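# Move the ceramic mug into the sink safely

## Task

Get the mug into the sink without letting it drop more than a few centimetres or bump anything hard, since either breaks it and fails the job. The utility cart is free to roll. Once the mug is in, open the gripper and back the robot away. The robot must not topple over or be left leaning at the end.

## Robot and tools

Robot: a Rainbow Robotics RB-Y1 in a physics simulation. It has a two-wheel drive base with two rear casters (0.66 m long, 0.58 m wide, front edge 0.10 m ahead of the drive axle), a bending torso whose lower part (the leg) folds at ankle, knee and hip, a head, and a left and a right arm with grippers. Loose objects may occasionally get a brief shove from outside.

Frames: the base frame sits on the floor midway between the drive wheels, x forward, y left, z up. The state reports chest, left_hand and right_hand in this frame. A hand point is midway between its finger pads; fingers point along its -z and close along its x. The printed hand position can be off, more so at full reach. Odometry is the base frame at the scene's start; base_odometry counts only wheel turns, so slip looks like travel. Heading runs -3.142 to 3.142, positive to the left.

execute_actions: argument actions is a list holding one action or none (none just returns state and images). An action may contain:
- base: exactly one of translate_m (straight drive offset in metres from where the base is now, forward positive, -3 to 3) or rotate_rad (turn in place offset in radians, counter-clockwise seen from above positive, -3.2 to 3.2). No sideways motion. Moves that would need over 8.667 s are refused.
- joints: a single object keyed by joint name, each value an absolute target (radians, grippers in metres). Both arms, torso and head go in this same object. Ranges: torso_squat_rad 0 to 1.2 (higher lowers a level chest); torso_shift_rad -0.3 to 0.6 (positive pushes hips forward); torso_pitch_rad -0.2 to 1.4 (positive bows forward); torso_yaw_rad -1.5 to 1.5 (positive left). Per arm (left_/right_ prefix): shoulder_pitch -2.356 to 2.356 (0 hanging, negative swings forward and up); shoulder_roll left 0 to 3.141, right -3.141 to 0 (away from the body lifts the arm sideways); shoulder_yaw -2.094 to 2.094 (positive turns a bent forearm left on both arms); elbow -2.617 to 0.01 (negative bends forward); forearm_roll -3.141 to 3.141; wrist_pitch -1.57 to 1.919 (negative tips hand forward); hand_roll -2.705 to 2.705 (rolls positive counter-clockwise from above on a hanging arm, both sides); gripper_m 0 to 0.1 (pad gap). head_pan_rad -0.523 to 0.523 (relative to chest, positive left); head_tilt_rad -0.35 to 1.57 (positive looks down). Done tolerance is ±0.02 rad, ±0.004 m for grippers.
- speeds: caps for this action only, translate_m 0.05 to 0.4 m/s, rotate_rad 0.1 to 1.509 rad/s (defaults are the maxima).
- min_time_s: 0.1 to 8, a floor on how long each arm and head motion takes.
Joint top speeds: arms 1 rad/s (wrist-end joints 1.5), head 1.5, squat and pitch 0.3, shift 0.15, torso yaw 0.6, grippers 0.1 m/s. cameras selects images: head_camera, left_wrist_camera, right_wrist_camera or all; omitted or null means all, [] none. Any unknown key, name or out-of-range number rejects the whole call with no motion. Joints you leave out may still be driving toward earlier targets.

wait: seconds 0 to 10; nothing new is sent, the scene runs, and state plus images come back. zoom_image: camera plus region [x0, y0, x1, y1] in pixels from the top-left of that camera's latest full image, at most 504 by 504. finished_scene: scene number; irreversible, so finish only when the mug is released in the sink and the robot is clear. While you compose a reply the robot keeps holding the last command.

Results: base_status and joint_status per motion. done (for the base, wheels turned the full amount even if slipping); off_target (stopped short, may still push); limit_stop_at_<name> (a built-in limit); contact_stop (torso or arm hit something pushing back hard); time_out; stopped_with_arm (torso halted because an arm contact-stopped); limit_stop_at_own_body (a guard halted motion before an arm hit the robot's body); limit_stop_at_motor_heat. A contact_stop, time_out or stopped_with_arm on one joint halts its entire group (torso four joints, or one arm's seven) and drops their targets. joint command not followed, with a cause: line, means a self-collision check withheld an arm's targets; joint_status then says not_followed and the robot may retry them later. on_its_own lists uncommanded parts; held at is the held target, not the actual position. If a call shows a stop, the rest of that reply's motion calls are skipped. After a stop, first back off in a separate action, arms before torso. Special case: two hands holding one object and an instant torso contact_stop with nothing in the way: resend every arm joint at its reported value, then repeat the torso command.

Torso combined limits: squat+shift <= 1.52; squat-shift+pitch <= 1.57; shift+0.5*pitch-0.4*squat <= 0.7; shift+0.3*pitch-0.5*squat <= 0.39. Breaking one leaves commanded torso joints off_target. A bent leg can extend beyond the base front, and if it meets furniture the robot may slide back with no odometry record.

Gripping: command an opening at least 0.005 m narrower than the object; off_target is then expected. Carry the mug low and gently, set it down close to the sink floor before opening, never release from height.

Cautions: the base does not halt on collision and may keep shoving furniture, including the rolling cart. Each arm handles up to 3 kg; heavy loads far forward can tip the robot with no stop. Keep the arms from striking or pressing on each other, fingers included; the collision check skips grippers and palms. Joint torque at the load limit (65.1 N m shoulders, 33.4 elbow, 23.2 wrist joints) triggers a 10 s full stop. Holding loads heats motors: MOTOR HOT from 65 °C, and at 80 °C an OVER-TEMPERATURE FAULT brakes that arm until it cools; resend targets afterward. Some heat carries into later scenes.

Each tool is called after "Emit:" by a JSON object that holds its "method" and its "body".

## Session

Emit:
{"method": "execute_actions", "body": {"actions": []}}

Scene clock: 0.00 s.
base_odometry: x=+0.000 y=+0.000 heading=+0.000 (m, m, rad; odometry frame)
base_status: not commanded
joint_positions: torso_squat_rad=+0.350 torso_shift_rad=+0.001 torso_pitch_rad=+0.001 torso_yaw_rad=-0.001 left_shoulder_pitch_rad=-0.018 left_shoulder_roll_rad=+0.001 left_shoulder_yaw_rad=+0.058 left_elbow_rad=-0.269 left_forearm_roll_rad=+0.032 left_wrist_pitch_rad=+0.032 left_hand_roll_rad=+0.011 left_gripper_m=+0.100 right_shoulder_pitch_rad=+0.043 right_shoulder_roll_rad=+0.002 right_shoulder_yaw_rad=+0.047 right_elbow_rad=-0.162 right_forearm_roll_rad=-0.009 right_wrist_pitch_rad=-0.051 right_hand_roll_rad=+0.020 right_gripper_m=+0.101 head_pan_rad=+0.001 head_tilt_rad=+0.400
joint_status: not commanded
chest: x=-0.2271 y=-0.0004 z=+1.2476 quat_wxyz=(+1.000, +0.000, +0.001, +0.000) (m; base frame)
left_hand: x=-0.0917 y=+0.2260 z=+0.5745 quat_wxyz=(+0.991, +0.000, -0.126, +0.047) (m; base frame)
right_hand: x=-0.1685 y=-0.2156 z=+0.5655 quat_wxyz=(+0.996, +0.003, -0.085, +0.021) (m; base frame)
pictures: head_camera, left_wrist_camera, right_wrist_camera
Images, in order (width x height): head_camera 896x504, left_wrist_camera 644x364, right_wrist_camera 644x364.

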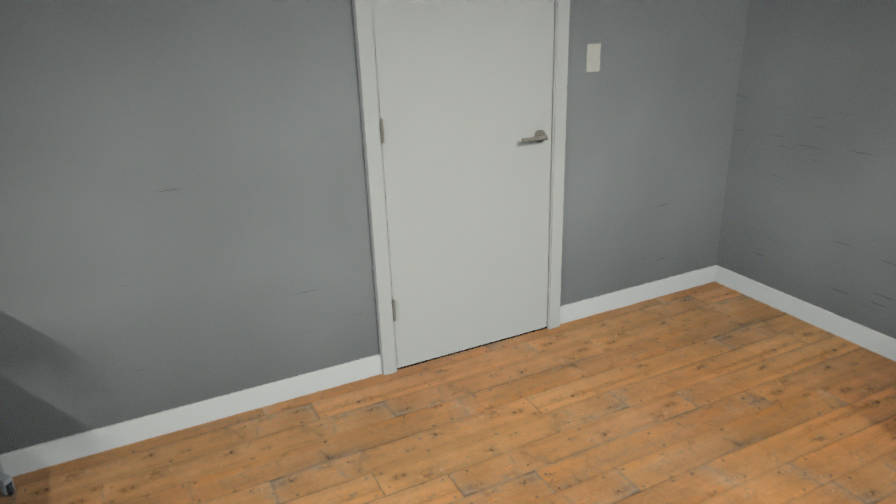

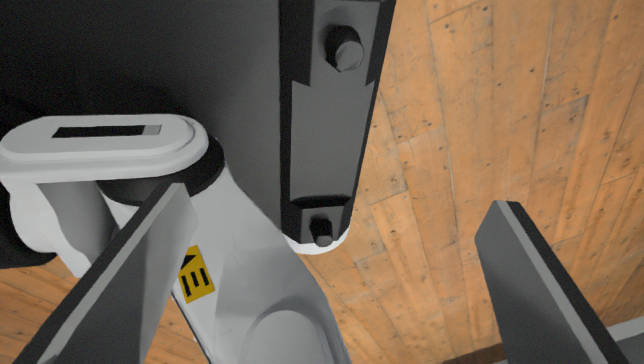

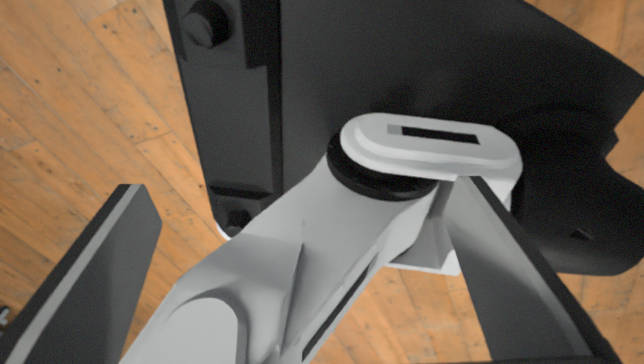

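Emit:
{"method": "execute_actions", "body": {"actions": [{"joints":{"head_pan_rad":0.52,"torso_yaw_rad":0.6,"head_tilt_rad":0.5}}], "cameras": ["head_camera"]}}

Scene clock: 5.40 s.
base_odometry: x=+0.000 y=+0.000 heading=+0.000 (m, m, rad; odometry frame)
base_status: not commanded
joint_positions: torso_squat_rad=+0.350 torso_shift_rad=+0.001 torso_pitch_rad=+0.001 torso_yaw_rad=+0.600 left_shoulder_pitch_rad=-0.018 left_shoulder_roll_rad=+0.001 left_shoulder_yaw_rad=+0.058 left_elbow_rad=-0.269 left_forearm_roll_rad=+0.032 left_wrist_pitch_rad=+0.032 left_hand_roll_rad=+0.011 left_gripper_m=+0.100 right_shoulder_pitch_rad=+0.043 right_shoulder_roll_rad=+0.002 right_shoulder_yaw_rad=+0.047 right_elbow_rad=-0.162 right_forearm_roll_rad=-0.009 right_wrist_pitch_rad=-0.051 right_hand_roll_rad=+0.020 right_gripper_m=+0.101 head_pan_rad=+0.520 head_tilt_rad=+0.500
joint_status: all done
chest: x=-0.2271 y=-0.0004 z=+1.2476 quat_wxyz=(+0.955, +0.000, +0.001, +0.296) (m; base frame)
left_hand: x=-0.2435 y=+0.2633 z=+0.5747 quat_wxyz=(+0.933, +0.037, -0.120, +0.338) (m; base frame)
right_hand: x=-0.0573 y=-0.1444 z=+0.5653 quat_wxyz=(+0.945, +0.028, -0.081, +0.315) (m; base frame)
pictures: head_camera
Images, in order (width x height): head_camera 896x504.

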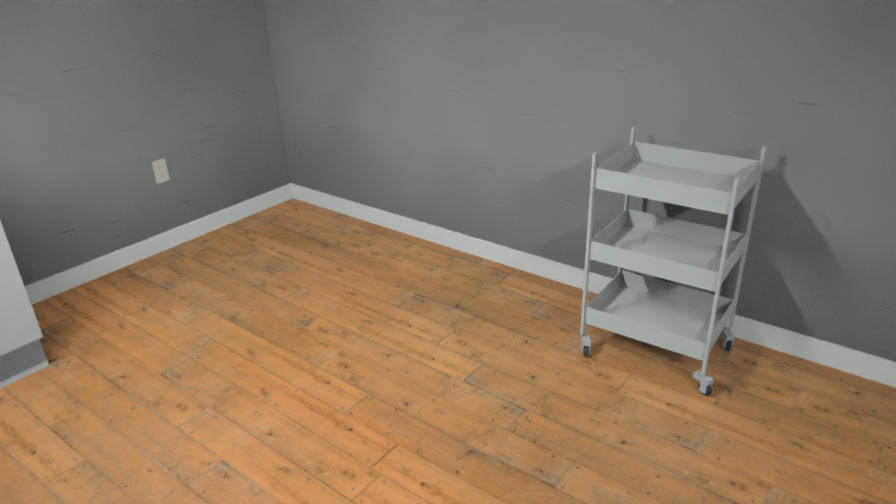

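Emit:
{"method": "execute_actions", "body": {"actions": [{"joints":{"torso_yaw_rad":1.5,"left_shoulder_roll_rad":0.1,"right_shoulder_roll_rad":-0.1}}], "cameras": ["all"]}}

Scene clock: 10.83 s.
base_odometry: x=+0.000 y=+0.000 heading=+0.000 (m, m, rad; odometry frame)
base_status: not commanded
joint_positions: torso_squat_rad=+0.350 torso_shift_rad=+0.001 torso_pitch_rad=+0.001 torso_yaw_rad=+1.499 left_shoulder_pitch_rad=-0.018 left_shoulder_roll_rad=+0.100 left_shoulder_yaw_rad=+0.058 left_elbow_rad=-0.269 left_forearm_roll_rad=+0.032 left_wrist_pitch_rad=+0.032 left_hand_roll_rad=+0.011 left_gripper_m=+0.100 right_shoulder_pitch_rad=+0.043 right_shoulder_roll_rad=-0.100 right_shoulder_yaw_rad=+0.047 right_elbow_rad=-0.162 right_forearm_roll_rad=-0.009 right_wrist_pitch_rad=-0.051 right_hand_roll_rad=+0.020 right_gripper_m=+0.101 head_pan_rad=+0.520 head_tilt_rad=+0.500
joint_status: all done
chest: x=-0.2271 y=-0.0004 z=+1.2476 quat_wxyz=(+0.732, +0.000, +0.000, +0.681) (m; base frame)
left_hand: x=-0.5190 y=+0.1572 z=+0.5796 quat_wxyz=(+0.696, +0.125, -0.061, +0.705) (m; base frame)
right_hand: x=+0.0683 y=+0.0372 z=+0.5686 quat_wxyz=(+0.709, +0.023, -0.094, +0.699) (m; base frame)
pictures: head_camera, left_wrist_camera, right_wrist_camera
Images, in order (width x height): head_camera 896x504, left_wrist_camera 644x364, right_wrist_camera 644x364.

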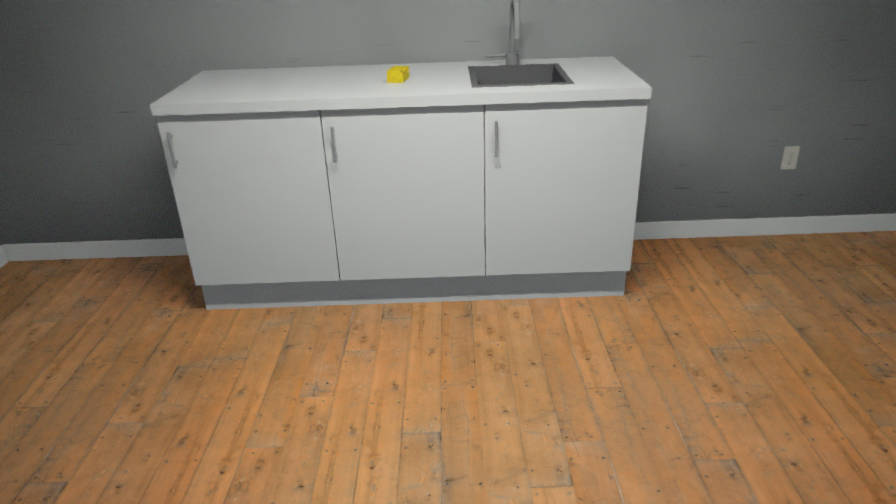

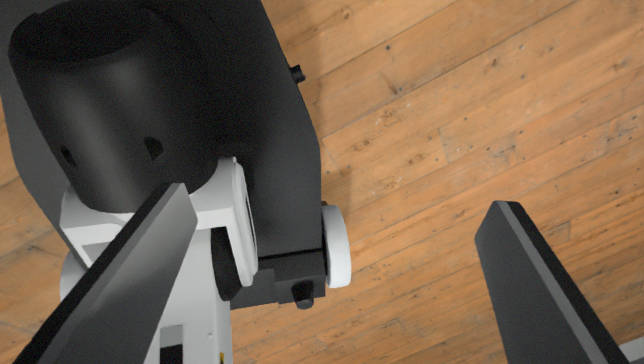

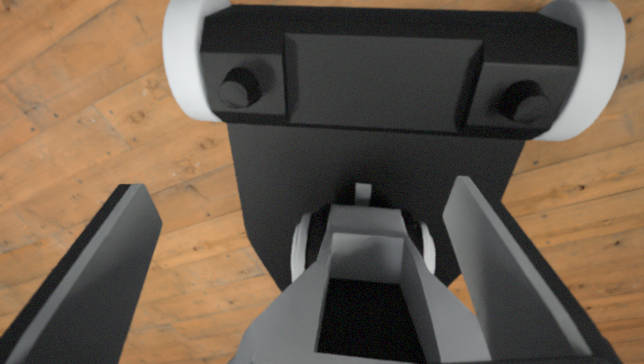

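Emit:
{"method": "execute_actions", "body": {"actions": [{"base":{"rotate_rad":-1.0},"joints":{"torso_yaw_rad":0,"head_pan_rad":-0.52}}], "cameras": ["head_camera"]}}

Scene clock: 19.33 s.
base_odometry: x=+0.000 y=+0.000 heading=-1.000 (m, m, rad; odometry frame)
base_status: done
joint_positions: torso_squat_rad=+0.350 torso_shift_rad=+0.001 torso_pitch_rad=+0.001 torso_yaw_rad=+0.000 left_shoulder_pitch_rad=-0.018 left_shoulder_roll_rad=+0.100 left_shoulder_yaw_rad=+0.058 left_elbow_rad=-0.269 left_forearm_roll_rad=+0.032 left_wrist_pitch_rad=+0.032 left_hand_roll_rad=+0.011 left_gripper_m=+0.100 right_shoulder_pitch_rad=+0.043 right_shoulder_roll_rad=-0.100 right_shoulder_yaw_rad=+0.047 right_elbow_rad=-0.162 right_forearm_roll_rad=-0.009 right_wrist_pitch_rad=-0.051 right_hand_roll_rad=+0.020 right_gripper_m=+0.101 head_pan_rad=-0.520 head_tilt_rad=+0.500
joint_status: all done
chest: x=-0.2271 y=-0.0004 z=+1.2476 quat_wxyz=(+1.000, +0.000, +0.001, +0.000) (m; base frame)
left_hand: x=-0.0914 y=+0.3011 z=+0.5790 quat_wxyz=(+0.990, +0.049, -0.129, +0.041) (m; base frame)
right_hand: x=-0.1696 y=-0.2933 z=+0.5689 quat_wxyz=(+0.995, -0.048, -0.083, +0.028) (m; base frame)
pictures: head_camera
Images, in order (width x height): head_camera 896x504.

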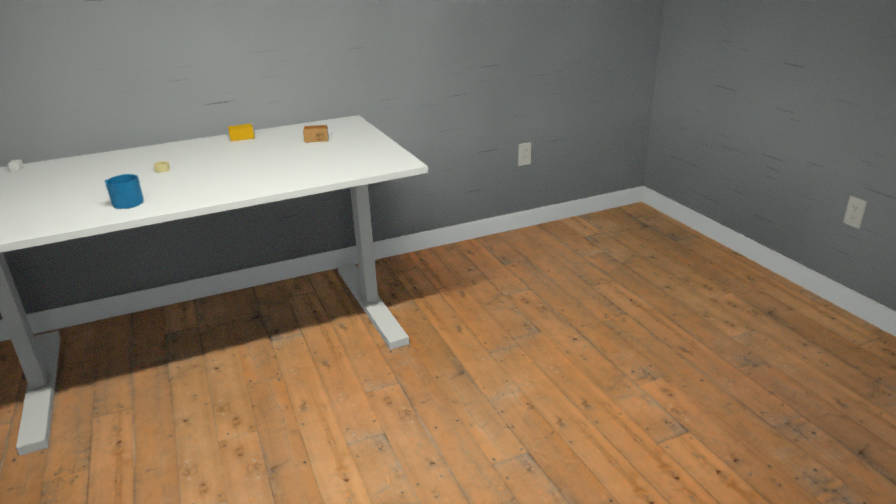

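Emit:
{"method": "execute_actions", "body": {"actions": [{"joints":{"head_pan_rad":0}}], "cameras": ["head_camera"]}}

Scene clock: 22.80 s.
base_odometry: x=+0.000 y=+0.000 heading=-1.000 (m, m, rad; odometry frame)
base_status: not commanded
joint_positions: torso_squat_rad=+0.350 torso_shift_rad=+0.001 torso_pitch_rad=+0.001 torso_yaw_rad=+0.000 left_shoulder_pitch_rad=-0.018 left_shoulder_roll_rad=+0.100 left_shoulder_yaw_rad=+0.058 left_elbow_rad=-0.269 left_forearm_roll_rad=+0.032 left_wrist_pitch_rad=+0.032 left_hand_roll_rad=+0.011 left_gripper_m=+0.100 right_shoulder_pitch_rad=+0.043 right_shoulder_roll_rad=-0.100 right_shoulder_yaw_rad=+0.047 right_elbow_rad=-0.162 right_forearm_roll_rad=-0.009 right_wrist_pitch_rad=-0.051 right_hand_roll_rad=+0.020 right_gripper_m=+0.101 head_pan_rad=+0.000 head_tilt_rad=+0.500
joint_status: all done
chest: x=-0.2271 y=-0.0004 z=+1.2476 quat_wxyz=(+1.000, +0.000, +0.001, +0.000) (m; base frame)
left_hand: x=-0.0914 y=+0.3011 z=+0.5790 quat_wxyz=(+0.990, +0.049, -0.129, +0.041) (m; base frame)
right_hand: x=-0.1696 y=-0.2933 z=+0.5689 quat_wxyz=(+0.995, -0.048, -0.083, +0.028) (m; base frame)
pictures: head_camera
Images, in order (width x height): head_camera 896x504.

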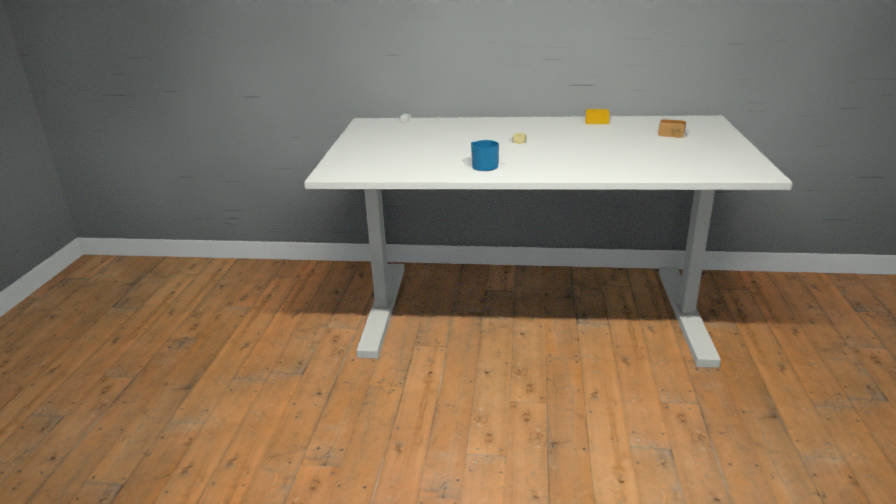

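Emit:
{"method": "zoom_image", "body": {"camera": "head_camera", "region": [430, 110, 560, 190]}}

Region (430, 110, 560, 190) of head_camera's 896x504 image, scaled by 3.877, with more detail than that image has; it fills the top 310 rows of this view, and the rest is white.

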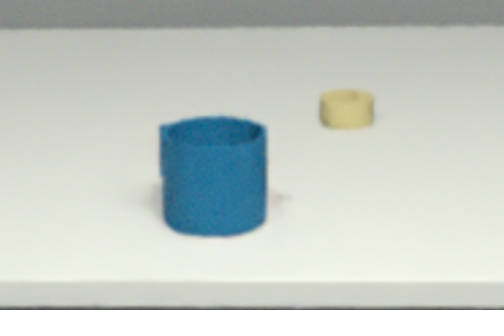

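Emit:
{"method": "execute_actions", "body": {"actions": [{"base":{"rotate_rad":0.045}}], "cameras": []}}

Emit:
{"method": "execute_actions", "body": {"actions": [{"base":{"translate_m":1.35},"joints":{"torso_squat_rad":0,"torso_shift_rad":0.15,"torso_pitch_rad":0.3,"right_shoulder_pitch_rad":-0.718,"right_shoulder_roll_rad":-0.082,"right_shoulder_yaw_rad":-0.227,"right_elbow_rad":-1.513,"right_forearm_roll_rad":0,"right_wrist_pitch_rad":1.899,"right_hand_roll_rad":0,"left_shoulder_pitch_rad":-0.2,"left_elbow_rad":-0.1,"head_tilt_rad":0.5,"right_gripper_m":0.06},"min_time_s":2}]}}

Scene clock: 109.83 s.
base_odometry: x=+0.000 y=+0.000 heading=-0.955 (m, m, rad; odometry frame)
base_status: done
joint_positions: torso_squat_rad=+0.350 torso_shift_rad=+0.001 torso_pitch_rad=+0.001 torso_yaw_rad=+0.000 left_shoulder_pitch_rad=-0.018 left_shoulder_roll_rad=+0.100 left_shoulder_yaw_rad=+0.058 left_elbow_rad=-0.269 left_forearm_roll_rad=+0.032 left_wrist_pitch_rad=+0.032 left_hand_roll_rad=+0.011 left_gripper_m=+0.100 right_shoulder_pitch_rad=+0.043 right_shoulder_roll_rad=-0.100 right_shoulder_yaw_rad=+0.047 right_elbow_rad=-0.162 right_forearm_roll_rad=-0.009 right_wrist_pitch_rad=-0.051 right_hand_roll_rad=+0.020 right_gripper_m=+0.101 head_pan_rad=+0.000 head_tilt_rad=+0.500
joint_status: not commanded
chest: x=-0.2271 y=-0.0005 z=+1.2476 quat_wxyz=(+1.000, +0.000, +0.001, +0.000) (m; base frame)
left_hand: x=-0.0914 y=+0.3011 z=+0.5790 quat_wxyz=(+0.990, +0.049, -0.129, +0.041) (m; base frame)
right_hand: x=-0.1696 y=-0.2933 z=+0.5689 quat_wxyz=(+0.995, -0.048, -0.083, +0.028) (m; base frame)
pictures: none
No camera images: the call's "cameras" was empty. Leave "cameras" out to get every camera's image.

Scene clock: 114.77 s.
base_odometry: x=+0.779 y=-1.103 heading=-0.956 (m, m, rad; odometry frame)
base_status: done
joint_positions: torso_squat_rad=+0.000 torso_shift_rad=+0.150 torso_pitch_rad=+0.300 torso_yaw_rad=+0.000 left_shoulder_pitch_rad=-0.200 left_shoulder_roll_rad=+0.100 left_shoulder_yaw_rad=+0.058 left_elbow_rad=-0.100 left_forearm_roll_rad=+0.032 left_wrist_pitch_rad=+0.032 left_hand_roll_rad=+0.011 left_gripper_m=+0.100 right_shoulder_pitch_rad=-0.718 right_shoulder_roll_rad=-0.082 right_shoulder_yaw_rad=-0.227 right_elbow_rad=-1.513 right_forearm_roll_rad=+0.000 right_wrist_pitch_rad=+1.899 right_hand_roll_rad=+0.000 right_gripper_m=+0.060 head_pan_rad=+0.000 head_tilt_rad=+0.500
joint_status: all done
chest: x=-0.0319 y=-0.0005 z=+1.2682 quat_wxyz=(+0.989, +0.000, +0.150, +0.000) (m; base frame)
left_hand: x=-0.0473 y=+0.2902 z=+0.5840 quat_wxyz=(+0.999, +0.046, +0.018, +0.012) (m; base frame)
right_hand: x=+0.3773 y=-0.2207 z=+0.9237 quat_wxyz=(+1.000, +0.000, -0.001, +0.000) (m; base frame)
pictures: head_camera, left_wrist_camera, right_wrist_camera
Images, in order (width x height): head_camera 896x504, left_wrist_camera 644x364, right_wrist_camera 644x364.

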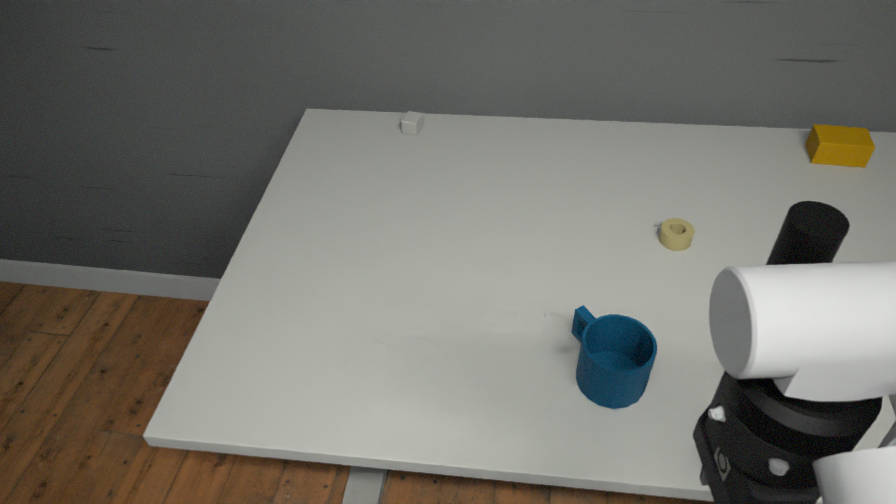

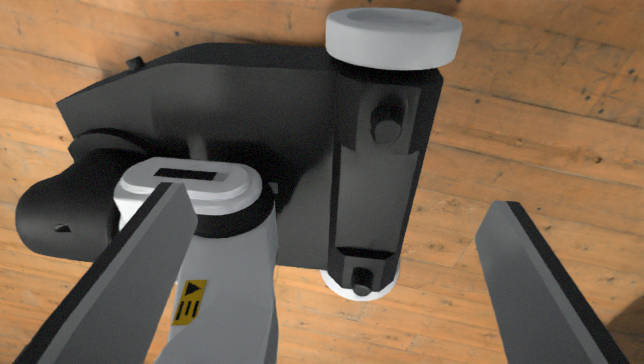

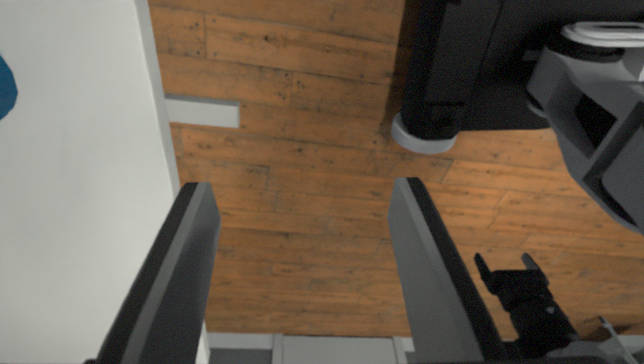

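Emit:
{"method": "execute_actions", "body": {"actions": [{"base":{"translate_m":0.25},"joints":{"head_tilt_rad":0.75,"head_pan_rad":-0.2}}], "cameras": ["head_camera","right_wrist_camera"]}}

Scene clock: 133.73 s.
base_odometry: x=+0.923 y=-1.307 heading=-0.956 (m, m, rad; odometry frame)
base_status: done
joint_positions: torso_squat_rad=+0.000 torso_shift_rad=+0.150 torso_pitch_rad=+0.300 torso_yaw_rad=+0.000 left_shoulder_pitch_rad=-0.200 left_shoulder_roll_rad=+0.100 left_shoulder_yaw_rad=+0.058 left_elbow_rad=-0.100 left_forearm_roll_rad=+0.032 left_wrist_pitch_rad=+0.032 left_hand_roll_rad=+0.011 left_gripper_m=+0.100 right_shoulder_pitch_rad=-0.718 right_shoulder_roll_rad=-0.082 right_shoulder_yaw_rad=-0.227 right_elbow_rad=-1.513 right_forearm_roll_rad=+0.000 right_wrist_pitch_rad=+1.899 right_hand_roll_rad=+0.000 right_gripper_m=+0.060 head_pan_rad=-0.200 head_tilt_rad=+0.750
joint_status: all done
chest: x=-0.0319 y=-0.0005 z=+1.2682 quat_wxyz=(+0.989, +0.000, +0.150, +0.000) (m; base frame)
left_hand: x=-0.0473 y=+0.2902 z=+0.5840 quat_wxyz=(+0.999, +0.046, +0.018, +0.012) (m; base frame)
right_hand: x=+0.3773 y=-0.2207 z=+0.9237 quat_wxyz=(+1.000, +0.000, -0.001, +0.000) (m; base frame)
pictures: head_camera, right_wrist_camera
Images, in order (width x height): head_camera 896x504, right_wrist_camera 644x364.

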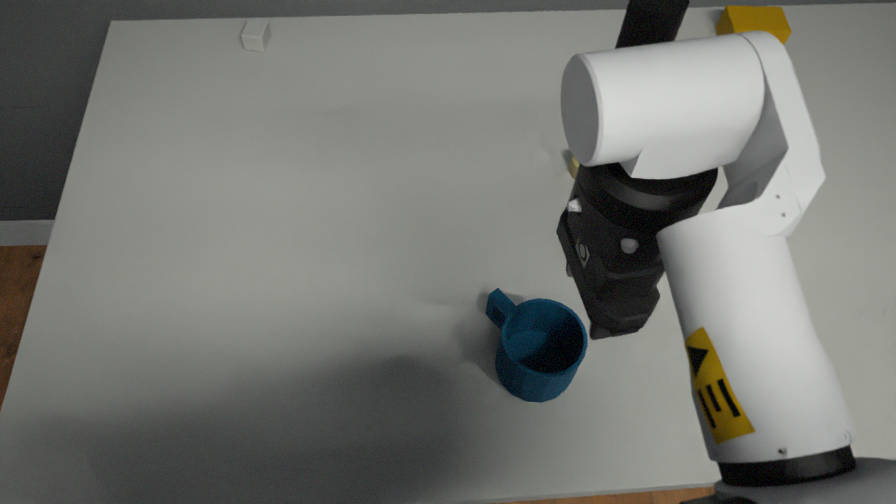

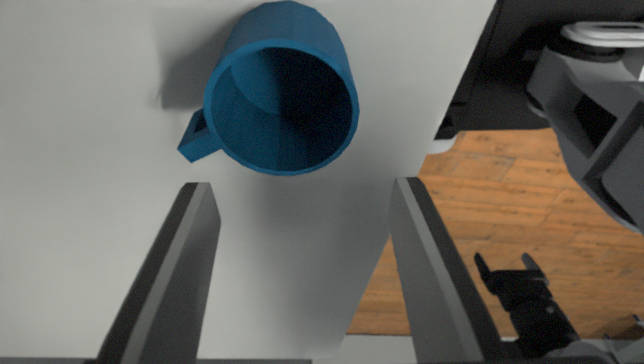

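Emit:
{"method": "execute_actions", "body": {"actions": [{"base":{"rotate_rad":0.065},"joints":{"right_shoulder_pitch_rad":-0.5205,"right_shoulder_roll_rad":-0.043,"right_shoulder_yaw_rad":-0.171,"right_elbow_rad":-1.539,"right_wrist_pitch_rad":1.733},"min_time_s":0.8}], "cameras": ["head_camera","right_wrist_camera"]}}

Scene clock: 153.70 s.
base_odometry: x=+0.923 y=-1.307 heading=-0.893 (m, m, rad; odometry frame)
base_status: done
joint_positions: torso_squat_rad=+0.000 torso_shift_rad=+0.150 torso_pitch_rad=+0.300 torso_yaw_rad=+0.000 left_shoulder_pitch_rad=-0.200 left_shoulder_roll_rad=+0.100 left_shoulder_yaw_rad=+0.058 left_elbow_rad=-0.100 left_forearm_roll_rad=+0.032 left_wrist_pitch_rad=+0.032 left_hand_roll_rad=+0.011 left_gripper_m=+0.100 right_shoulder_pitch_rad=-0.521 right_shoulder_roll_rad=-0.043 right_shoulder_yaw_rad=-0.171 right_elbow_rad=-1.539 right_forearm_roll_rad=+0.000 right_wrist_pitch_rad=+1.733 right_hand_roll_rad=+0.000 right_gripper_m=+0.060 head_pan_rad=-0.200 head_tilt_rad=+0.750
joint_status: all done
chest: x=-0.0319 y=-0.0005 z=+1.2682 quat_wxyz=(+0.989, +0.000, +0.150, +0.000) (m; base frame)
left_hand: x=-0.0473 y=+0.2902 z=+0.5840 quat_wxyz=(+0.999, +0.046, +0.018, +0.012) (m; base frame)
right_hand: x=+0.3331 y=-0.2205 z=+0.8599 quat_wxyz=(+1.000, +0.000, +0.000, +0.000) (m; base frame)
pictures: head_camera, right_wrist_camera
Images, in order (width x height): head_camera 896x504, right_wrist_camera 644x364.

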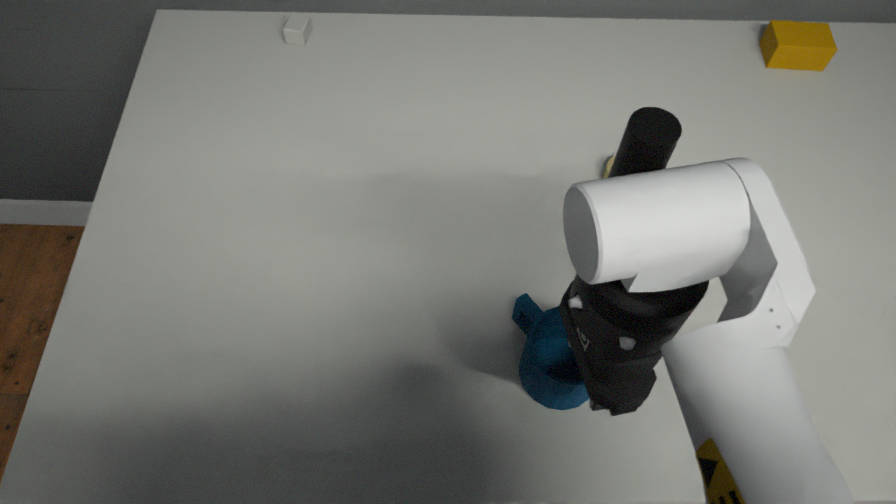

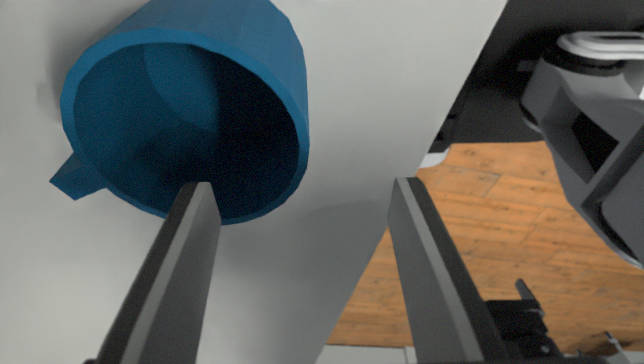

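Emit:
{"method": "execute_actions", "body": {"actions": [{"joints":{"right_shoulder_pitch_rad":-0.548,"right_shoulder_roll_rad":-0.048,"right_shoulder_yaw_rad":-0.179,"right_elbow_rad":-1.232,"right_wrist_pitch_rad":1.453},"min_time_s":1.2}], "cameras": ["head_camera","right_wrist_camera"]}}

Scene clock: 162.83 s.
base_odometry: x=+0.923 y=-1.307 heading=-0.893 (m, m, rad; odometry frame)
base_status: not commanded
joint_positions: torso_squat_rad=+0.000 torso_shift_rad=+0.150 torso_pitch_rad=+0.300 torso_yaw_rad=+0.000 left_shoulder_pitch_rad=-0.200 left_shoulder_roll_rad=+0.100 left_shoulder_yaw_rad=+0.058 left_elbow_rad=-0.100 left_forearm_roll_rad=+0.032 left_wrist_pitch_rad=+0.032 left_hand_roll_rad=+0.011 left_gripper_m=+0.100 right_shoulder_pitch_rad=-0.548 right_shoulder_roll_rad=-0.048 right_shoulder_yaw_rad=-0.179 right_elbow_rad=-1.232 right_forearm_roll_rad=+0.000 right_wrist_pitch_rad=+1.453 right_hand_roll_rad=+0.000 right_gripper_m=+0.060 head_pan_rad=-0.200 head_tilt_rad=+0.750
joint_status: all done
chest: x=-0.0319 y=-0.0005 z=+1.2682 quat_wxyz=(+0.989, +0.000, +0.150, +0.000) (m; base frame)
left_hand: x=-0.0473 y=+0.2902 z=+0.5840 quat_wxyz=(+0.999, +0.046, +0.018, +0.012) (m; base frame)
right_hand: x=+0.3327 y=-0.2202 z=+0.7904 quat_wxyz=(+1.000, +0.000, +0.000, +0.000) (m; base frame)
pictures: head_camera, right_wrist_camera
Images, in order (width x height): head_camera 896x504, right_wrist_camera 644x364.

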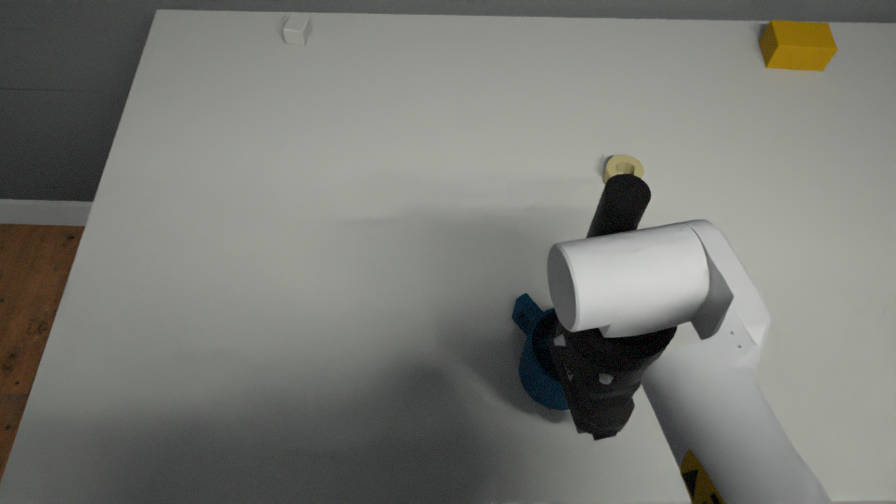

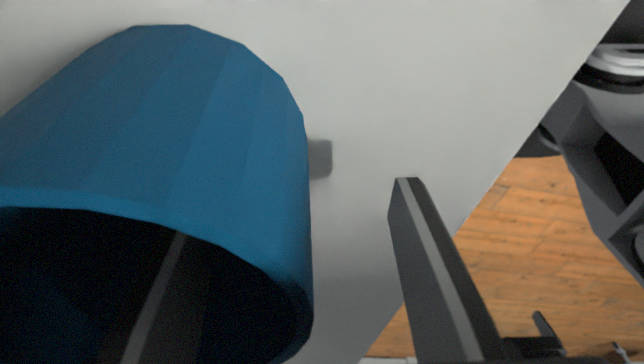

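Emit:
{"method": "execute_actions", "body": {"actions": [{"joints":{"right_gripper_m":0.0}}], "cameras": ["head_camera","right_wrist_camera"]}}

Scene clock: 166.70 s.
base_odometry: x=+0.923 y=-1.307 heading=-0.893 (m, m, rad; odometry frame)
base_status: not commanded
joint_positions: torso_squat_rad=+0.000 torso_shift_rad=+0.150 torso_pitch_rad=+0.300 torso_yaw_rad=+0.000 left_shoulder_pitch_rad=-0.200 left_shoulder_roll_rad=+0.100 left_shoulder_yaw_rad=+0.058 left_elbow_rad=-0.100 left_forearm_roll_rad=+0.032 left_wrist_pitch_rad=+0.032 left_hand_roll_rad=+0.011 left_gripper_m=+0.100 right_shoulder_pitch_rad=-0.548 right_shoulder_roll_rad=-0.048 right_shoulder_yaw_rad=-0.179 right_elbow_rad=-1.232 right_forearm_roll_rad=+0.000 right_wrist_pitch_rad=+1.453 right_hand_roll_rad=+0.000 right_gripper_m=+0.007 head_pan_rad=-0.200 head_tilt_rad=+0.750
joint_status: right_gripper_m off_target (ended at +0.007, target +0.000)
chest: x=-0.0319 y=-0.0005 z=+1.2682 quat_wxyz=(+0.989, +0.000, +0.150, +0.000) (m; base frame)
left_hand: x=-0.0473 y=+0.2902 z=+0.5840 quat_wxyz=(+0.999, +0.046, +0.018, +0.012) (m; base frame)
right_hand: x=+0.3327 y=-0.2203 z=+0.7905 quat_wxyz=(+1.000, +0.000, +0.000, +0.000) (m; base frame)
pictures: head_camera, right_wrist_camera
Images, in order (width x height): head_camera 896x504, right_wrist_camera 644x364.

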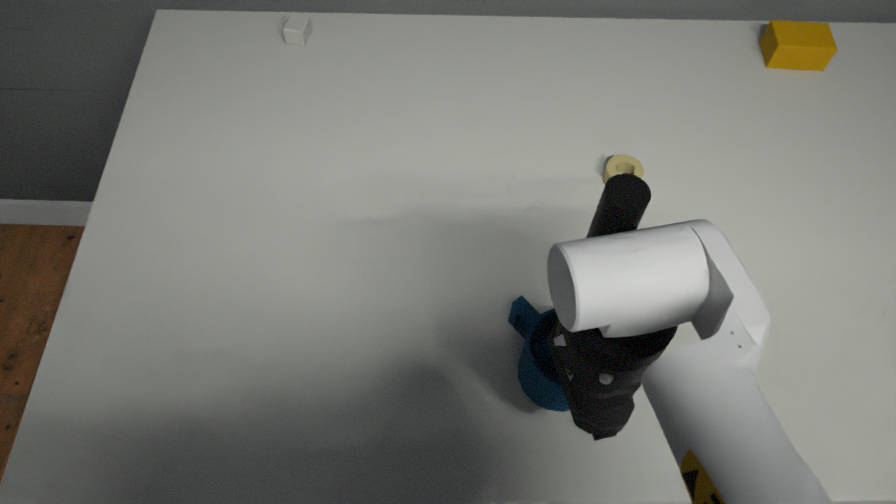

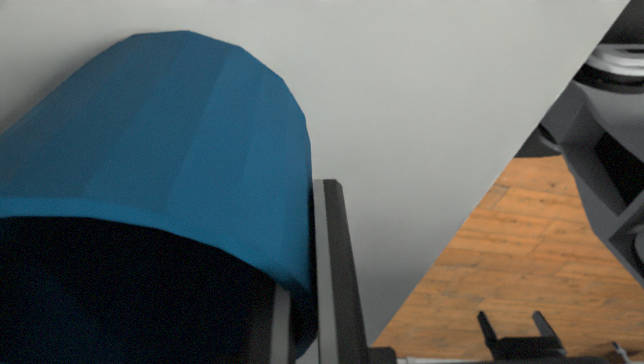

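Emit:
{"method": "execute_actions", "body": {"actions": [{"joints":{"right_shoulder_pitch_rad":-0.5205,"right_shoulder_roll_rad":-0.043,"right_shoulder_yaw_rad":-0.171,"right_elbow_rad":-1.539,"right_wrist_pitch_rad":1.733,"head_pan_rad":0,"head_tilt_rad":0.5},"min_time_s":1.0}], "cameras": ["right_wrist_camera"]}}

Emit:
{"method": "execute_actions", "body": {"actions": [{"base":{"translate_m":-0.42}}], "cameras": ["head_camera","right_wrist_camera"]}}

Scene clock: 187.33 s.
base_odometry: x=+0.923 y=-1.307 heading=-0.893 (m, m, rad; odometry frame)
base_status: not commanded
joint_positions: torso_squat_rad=+0.000 torso_shift_rad=+0.150 torso_pitch_rad=+0.300 torso_yaw_rad=+0.000 left_shoulder_pitch_rad=-0.200 left_shoulder_roll_rad=+0.100 left_shoulder_yaw_rad=+0.058 left_elbow_rad=-0.100 left_forearm_roll_rad=+0.032 left_wrist_pitch_rad=+0.032 left_hand_roll_rad=+0.011 left_gripper_m=+0.100 right_shoulder_pitch_rad=-0.520 right_shoulder_roll_rad=-0.043 right_shoulder_yaw_rad=-0.171 right_elbow_rad=-1.539 right_forearm_roll_rad=+0.000 right_wrist_pitch_rad=+1.733 right_hand_roll_rad=+0.000 right_gripper_m=+0.007 head_pan_rad=+0.000 head_tilt_rad=+0.500
joint_status: all done
chest: x=-0.0319 y=-0.0005 z=+1.2682 quat_wxyz=(+0.989, +0.000, +0.150, +0.000) (m; base frame)
left_hand: x=-0.0473 y=+0.2902 z=+0.5840 quat_wxyz=(+0.999, +0.046, +0.018, +0.012) (m; base frame)
right_hand: x=+0.3329 y=-0.2205 z=+0.8598 quat_wxyz=(+1.000, +0.000, +0.000, +0.000) (m; base frame)
pictures: right_wrist_camera
Images, in order (width x height): right_wrist_camera 644x364.

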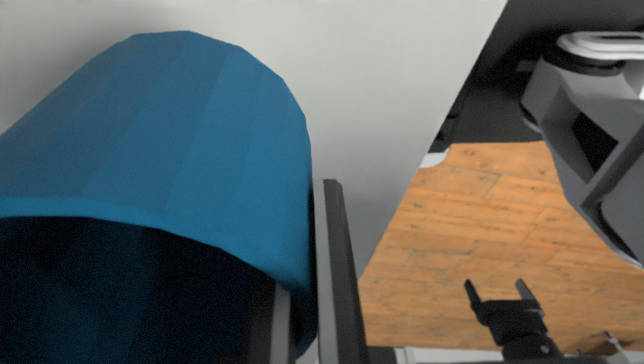

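Scene clock: 190.27 s.
base_odometry: x=+0.660 y=-0.980 heading=-0.892 (m, m, rad; odometry frame)
base_status: done
joint_positions: torso_squat_rad=+0.000 torso_shift_rad=+0.150 torso_pitch_rad=+0.300 torso_yaw_rad=+0.000 left_shoulder_pitch_rad=-0.200 left_shoulder_roll_rad=+0.100 left_shoulder_yaw_rad=+0.058 left_elbow_rad=-0.100 left_forearm_roll_rad=+0.032 left_wrist_pitch_rad=+0.032 left_hand_roll_rad=+0.011 left_gripper_m=+0.100 right_shoulder_pitch_rad=-0.520 right_shoulder_roll_rad=-0.043 right_shoulder_yaw_rad=-0.171 right_elbow_rad=-1.539 right_forearm_roll_rad=+0.000 right_wrist_pitch_rad=+1.733 right_hand_roll_rad=+0.000 right_gripper_m=+0.007 head_pan_rad=+0.000 head_tilt_rad=+0.500
joint_status: not commanded
chest: x=-0.0319 y=-0.0005 z=+1.2682 quat_wxyz=(+0.989, +0.000, +0.149, +0.000) (m; base frame)
left_hand: x=-0.0473 y=+0.2902 z=+0.5840 quat_wxyz=(+0.999, +0.046, +0.018, +0.012) (m; base frame)
right_hand: x=+0.3328 y=-0.2205 z=+0.8598 quat_wxyz=(+1.000, +0.000, +0.000, +0.000) (m; base frame)
pictures: head_camera, right_wrist_camera
Images, in order (width x height): head_camera 896x504, right_wrist_camera 644x364.

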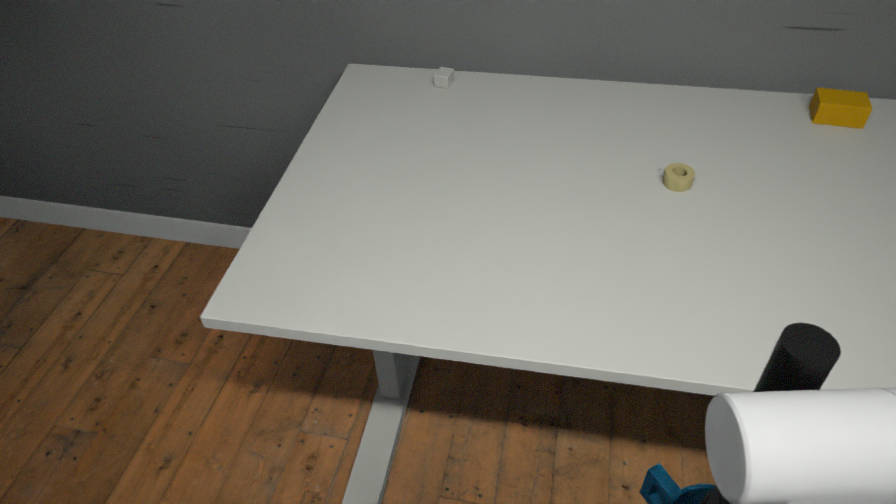

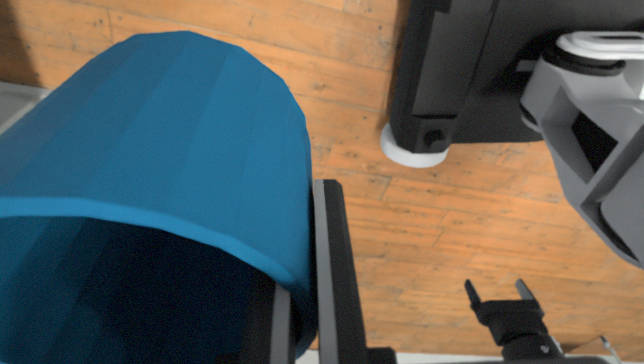

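Emit:
{"method": "execute_actions", "body": {"actions": [{"base":{"rotate_rad":2.988},"joints":{"head_tilt_rad":0.15}}], "cameras": ["head_camera","right_wrist_camera"]}}

Scene clock: 200.67 s.
base_odometry: x=+0.660 y=-0.980 heading=+2.096 (m, m, rad; odometry frame)
base_status: done
joint_positions: torso_squat_rad=+0.000 torso_shift_rad=+0.150 torso_pitch_rad=+0.300 torso_yaw_rad=+0.000 left_shoulder_pitch_rad=-0.200 left_shoulder_roll_rad=+0.100 left_shoulder_yaw_rad=+0.058 left_elbow_rad=-0.100 left_forearm_roll_rad=+0.032 left_wrist_pitch_rad=+0.032 left_hand_roll_rad=+0.011 left_gripper_m=+0.100 right_shoulder_pitch_rad=-0.520 right_shoulder_roll_rad=-0.043 right_shoulder_yaw_rad=-0.171 right_elbow_rad=-1.539 right_forearm_roll_rad=+0.000 right_wrist_pitch_rad=+1.733 right_hand_roll_rad=+0.000 right_gripper_m=+0.007 head_pan_rad=+0.000 head_tilt_rad=+0.150
joint_status: all done
chest: x=-0.0319 y=-0.0005 z=+1.2682 quat_wxyz=(+0.989, +0.000, +0.149, +0.000) (m; base frame)
left_hand: x=-0.0473 y=+0.2902 z=+0.5840 quat_wxyz=(+0.999, +0.046, +0.018, +0.012) (m; base frame)
right_hand: x=+0.3328 y=-0.2205 z=+0.8598 quat_wxyz=(+1.000, +0.000, +0.000, +0.000) (m; base frame)
pictures: head_camera, right_wrist_camera
Images, in order (width x height): head_camera 896x504, right_wrist_camera 644x364.

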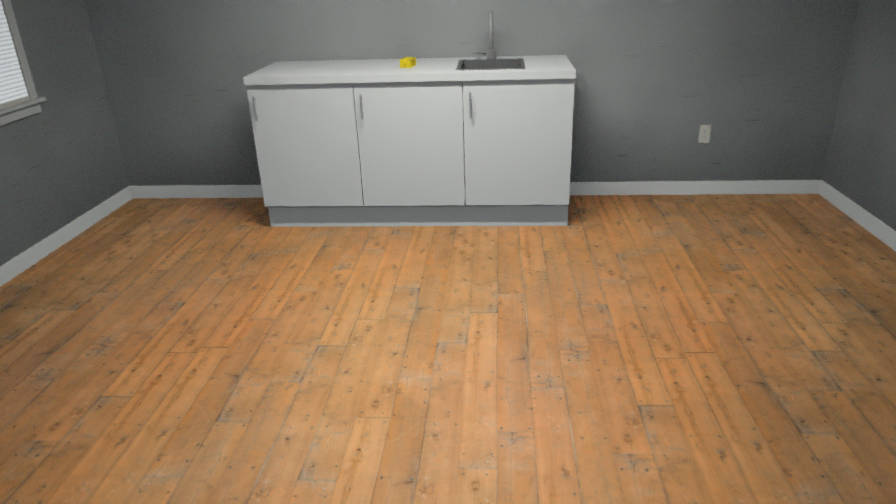

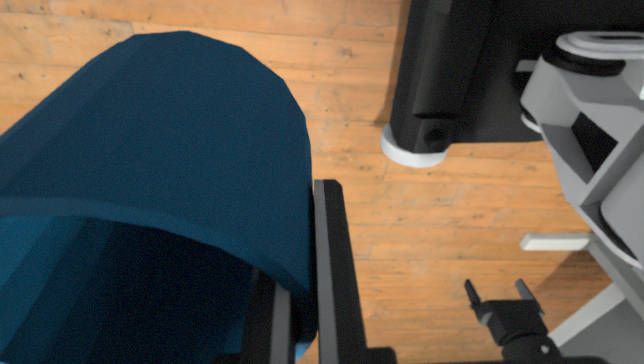

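Emit:
{"method": "execute_actions", "body": {"actions": [{"base":{"translate_m":2.75},"joints":{"right_shoulder_pitch_rad":-1.277,"right_shoulder_roll_rad":-0.244,"right_shoulder_yaw_rad":-0.3335,"right_elbow_rad":-0.898,"right_wrist_pitch_rad":1.857,"head_tilt_rad":0.4},"min_time_s":6.5}], "cameras": ["head_camera","right_wrist_camera"]}}

Scene clock: 215.67 s.
base_odometry: x=-0.719 y=+1.400 heading=+2.096 (m, m, rad; odometry frame)
base_status: done
joint_positions: torso_squat_rad=+0.000 torso_shift_rad=+0.150 torso_pitch_rad=+0.300 torso_yaw_rad=+0.000 left_shoulder_pitch_rad=-0.200 left_shoulder_roll_rad=+0.100 left_shoulder_yaw_rad=+0.058 left_elbow_rad=-0.100 left_forearm_roll_rad=+0.032 left_wrist_pitch_rad=+0.032 left_hand_roll_rad=+0.011 left_gripper_m=+0.100 right_shoulder_pitch_rad=-1.276 right_shoulder_roll_rad=-0.243 right_shoulder_yaw_rad=-0.333 right_elbow_rad=-0.898 right_forearm_roll_rad=+0.000 right_wrist_pitch_rad=+1.857 right_hand_roll_rad=+0.000 right_gripper_m=+0.007 head_pan_rad=+0.000 head_tilt_rad=+0.400
joint_status: all done
chest: x=-0.0318 y=-0.0005 z=+1.2682 quat_wxyz=(+0.989, +0.000, +0.150, +0.000) (m; base frame)
left_hand: x=-0.0473 y=+0.2902 z=+0.5840 quat_wxyz=(+0.999, +0.046, +0.018, +0.012) (m; base frame)
right_hand: x=+0.4897 y=-0.2202 z=+1.0230 quat_wxyz=(+1.000, +0.000, +0.001, +0.000) (m; base frame)
pictures: head_camera, right_wrist_camera
Images, in order (width x height): head_camera 896x504, right_wrist_camera 644x364.

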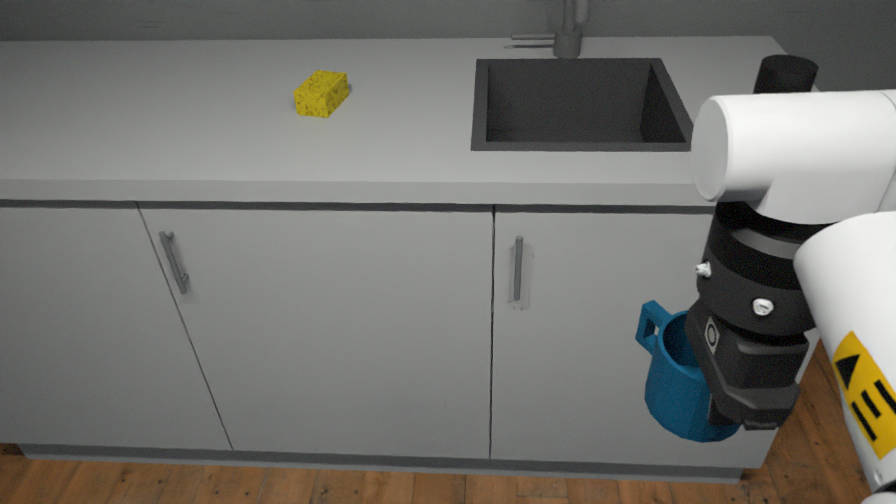

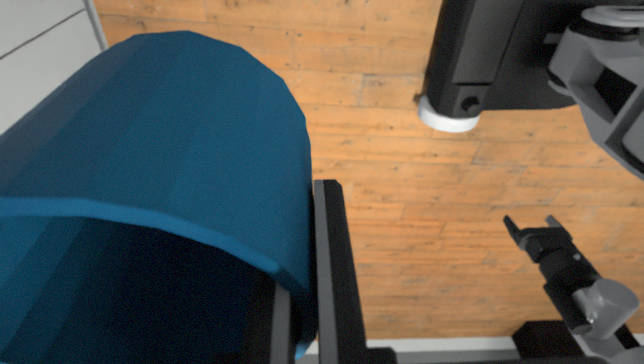

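Emit:
{"method": "execute_actions", "body": {"actions": [{"base":{"translate_m":0.38},"joints":{"head_tilt_rad":0.25,"head_pan_rad":-0.15}}], "cameras": ["head_camera","right_wrist_camera"]}}

Scene clock: 232.23 s.
base_odometry: x=-0.909 y=+1.729 heading=+2.096 (m, m, rad; odometry frame)
base_status: done
joint_positions: torso_squat_rad=+0.000 torso_shift_rad=+0.150 torso_pitch_rad=+0.300 torso_yaw_rad=+0.000 left_shoulder_pitch_rad=-0.200 left_shoulder_roll_rad=+0.100 left_shoulder_yaw_rad=+0.058 left_elbow_rad=-0.100 left_forearm_roll_rad=+0.032 left_wrist_pitch_rad=+0.032 left_hand_roll_rad=+0.011 left_gripper_m=+0.100 right_shoulder_pitch_rad=-1.276 right_shoulder_roll_rad=-0.244 right_shoulder_yaw_rad=-0.333 right_elbow_rad=-0.898 right_forearm_roll_rad=+0.000 right_wrist_pitch_rad=+1.857 right_hand_roll_rad=+0.000 right_gripper_m=+0.007 head_pan_rad=-0.150 head_tilt_rad=+0.250
joint_status: all done
chest: x=-0.0318 y=-0.0005 z=+1.2682 quat_wxyz=(+0.989, +0.000, +0.150, +0.000) (m; base frame)
left_hand: x=-0.0473 y=+0.2902 z=+0.5840 quat_wxyz=(+0.999, +0.046, +0.018, +0.012) (m; base frame)
right_hand: x=+0.4897 y=-0.2202 z=+1.0230 quat_wxyz=(+1.000, +0.000, +0.001, +0.000) (m; base frame)
pictures: head_camera, right_wrist_camera
Images, in order (width x height): head_camera 896x504, right_wrist_camera 644x364.

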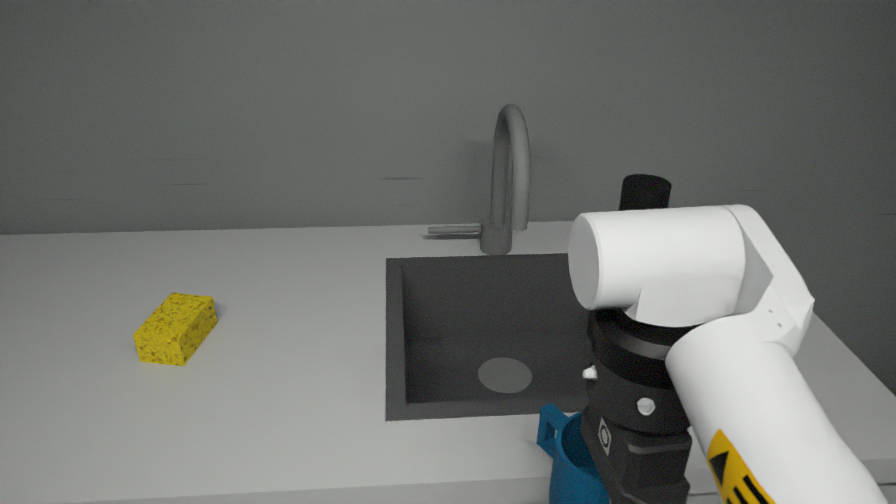

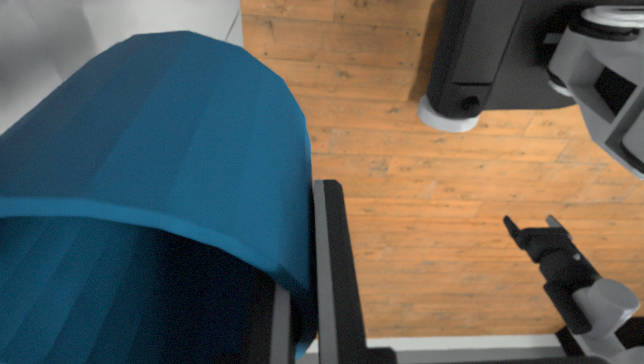

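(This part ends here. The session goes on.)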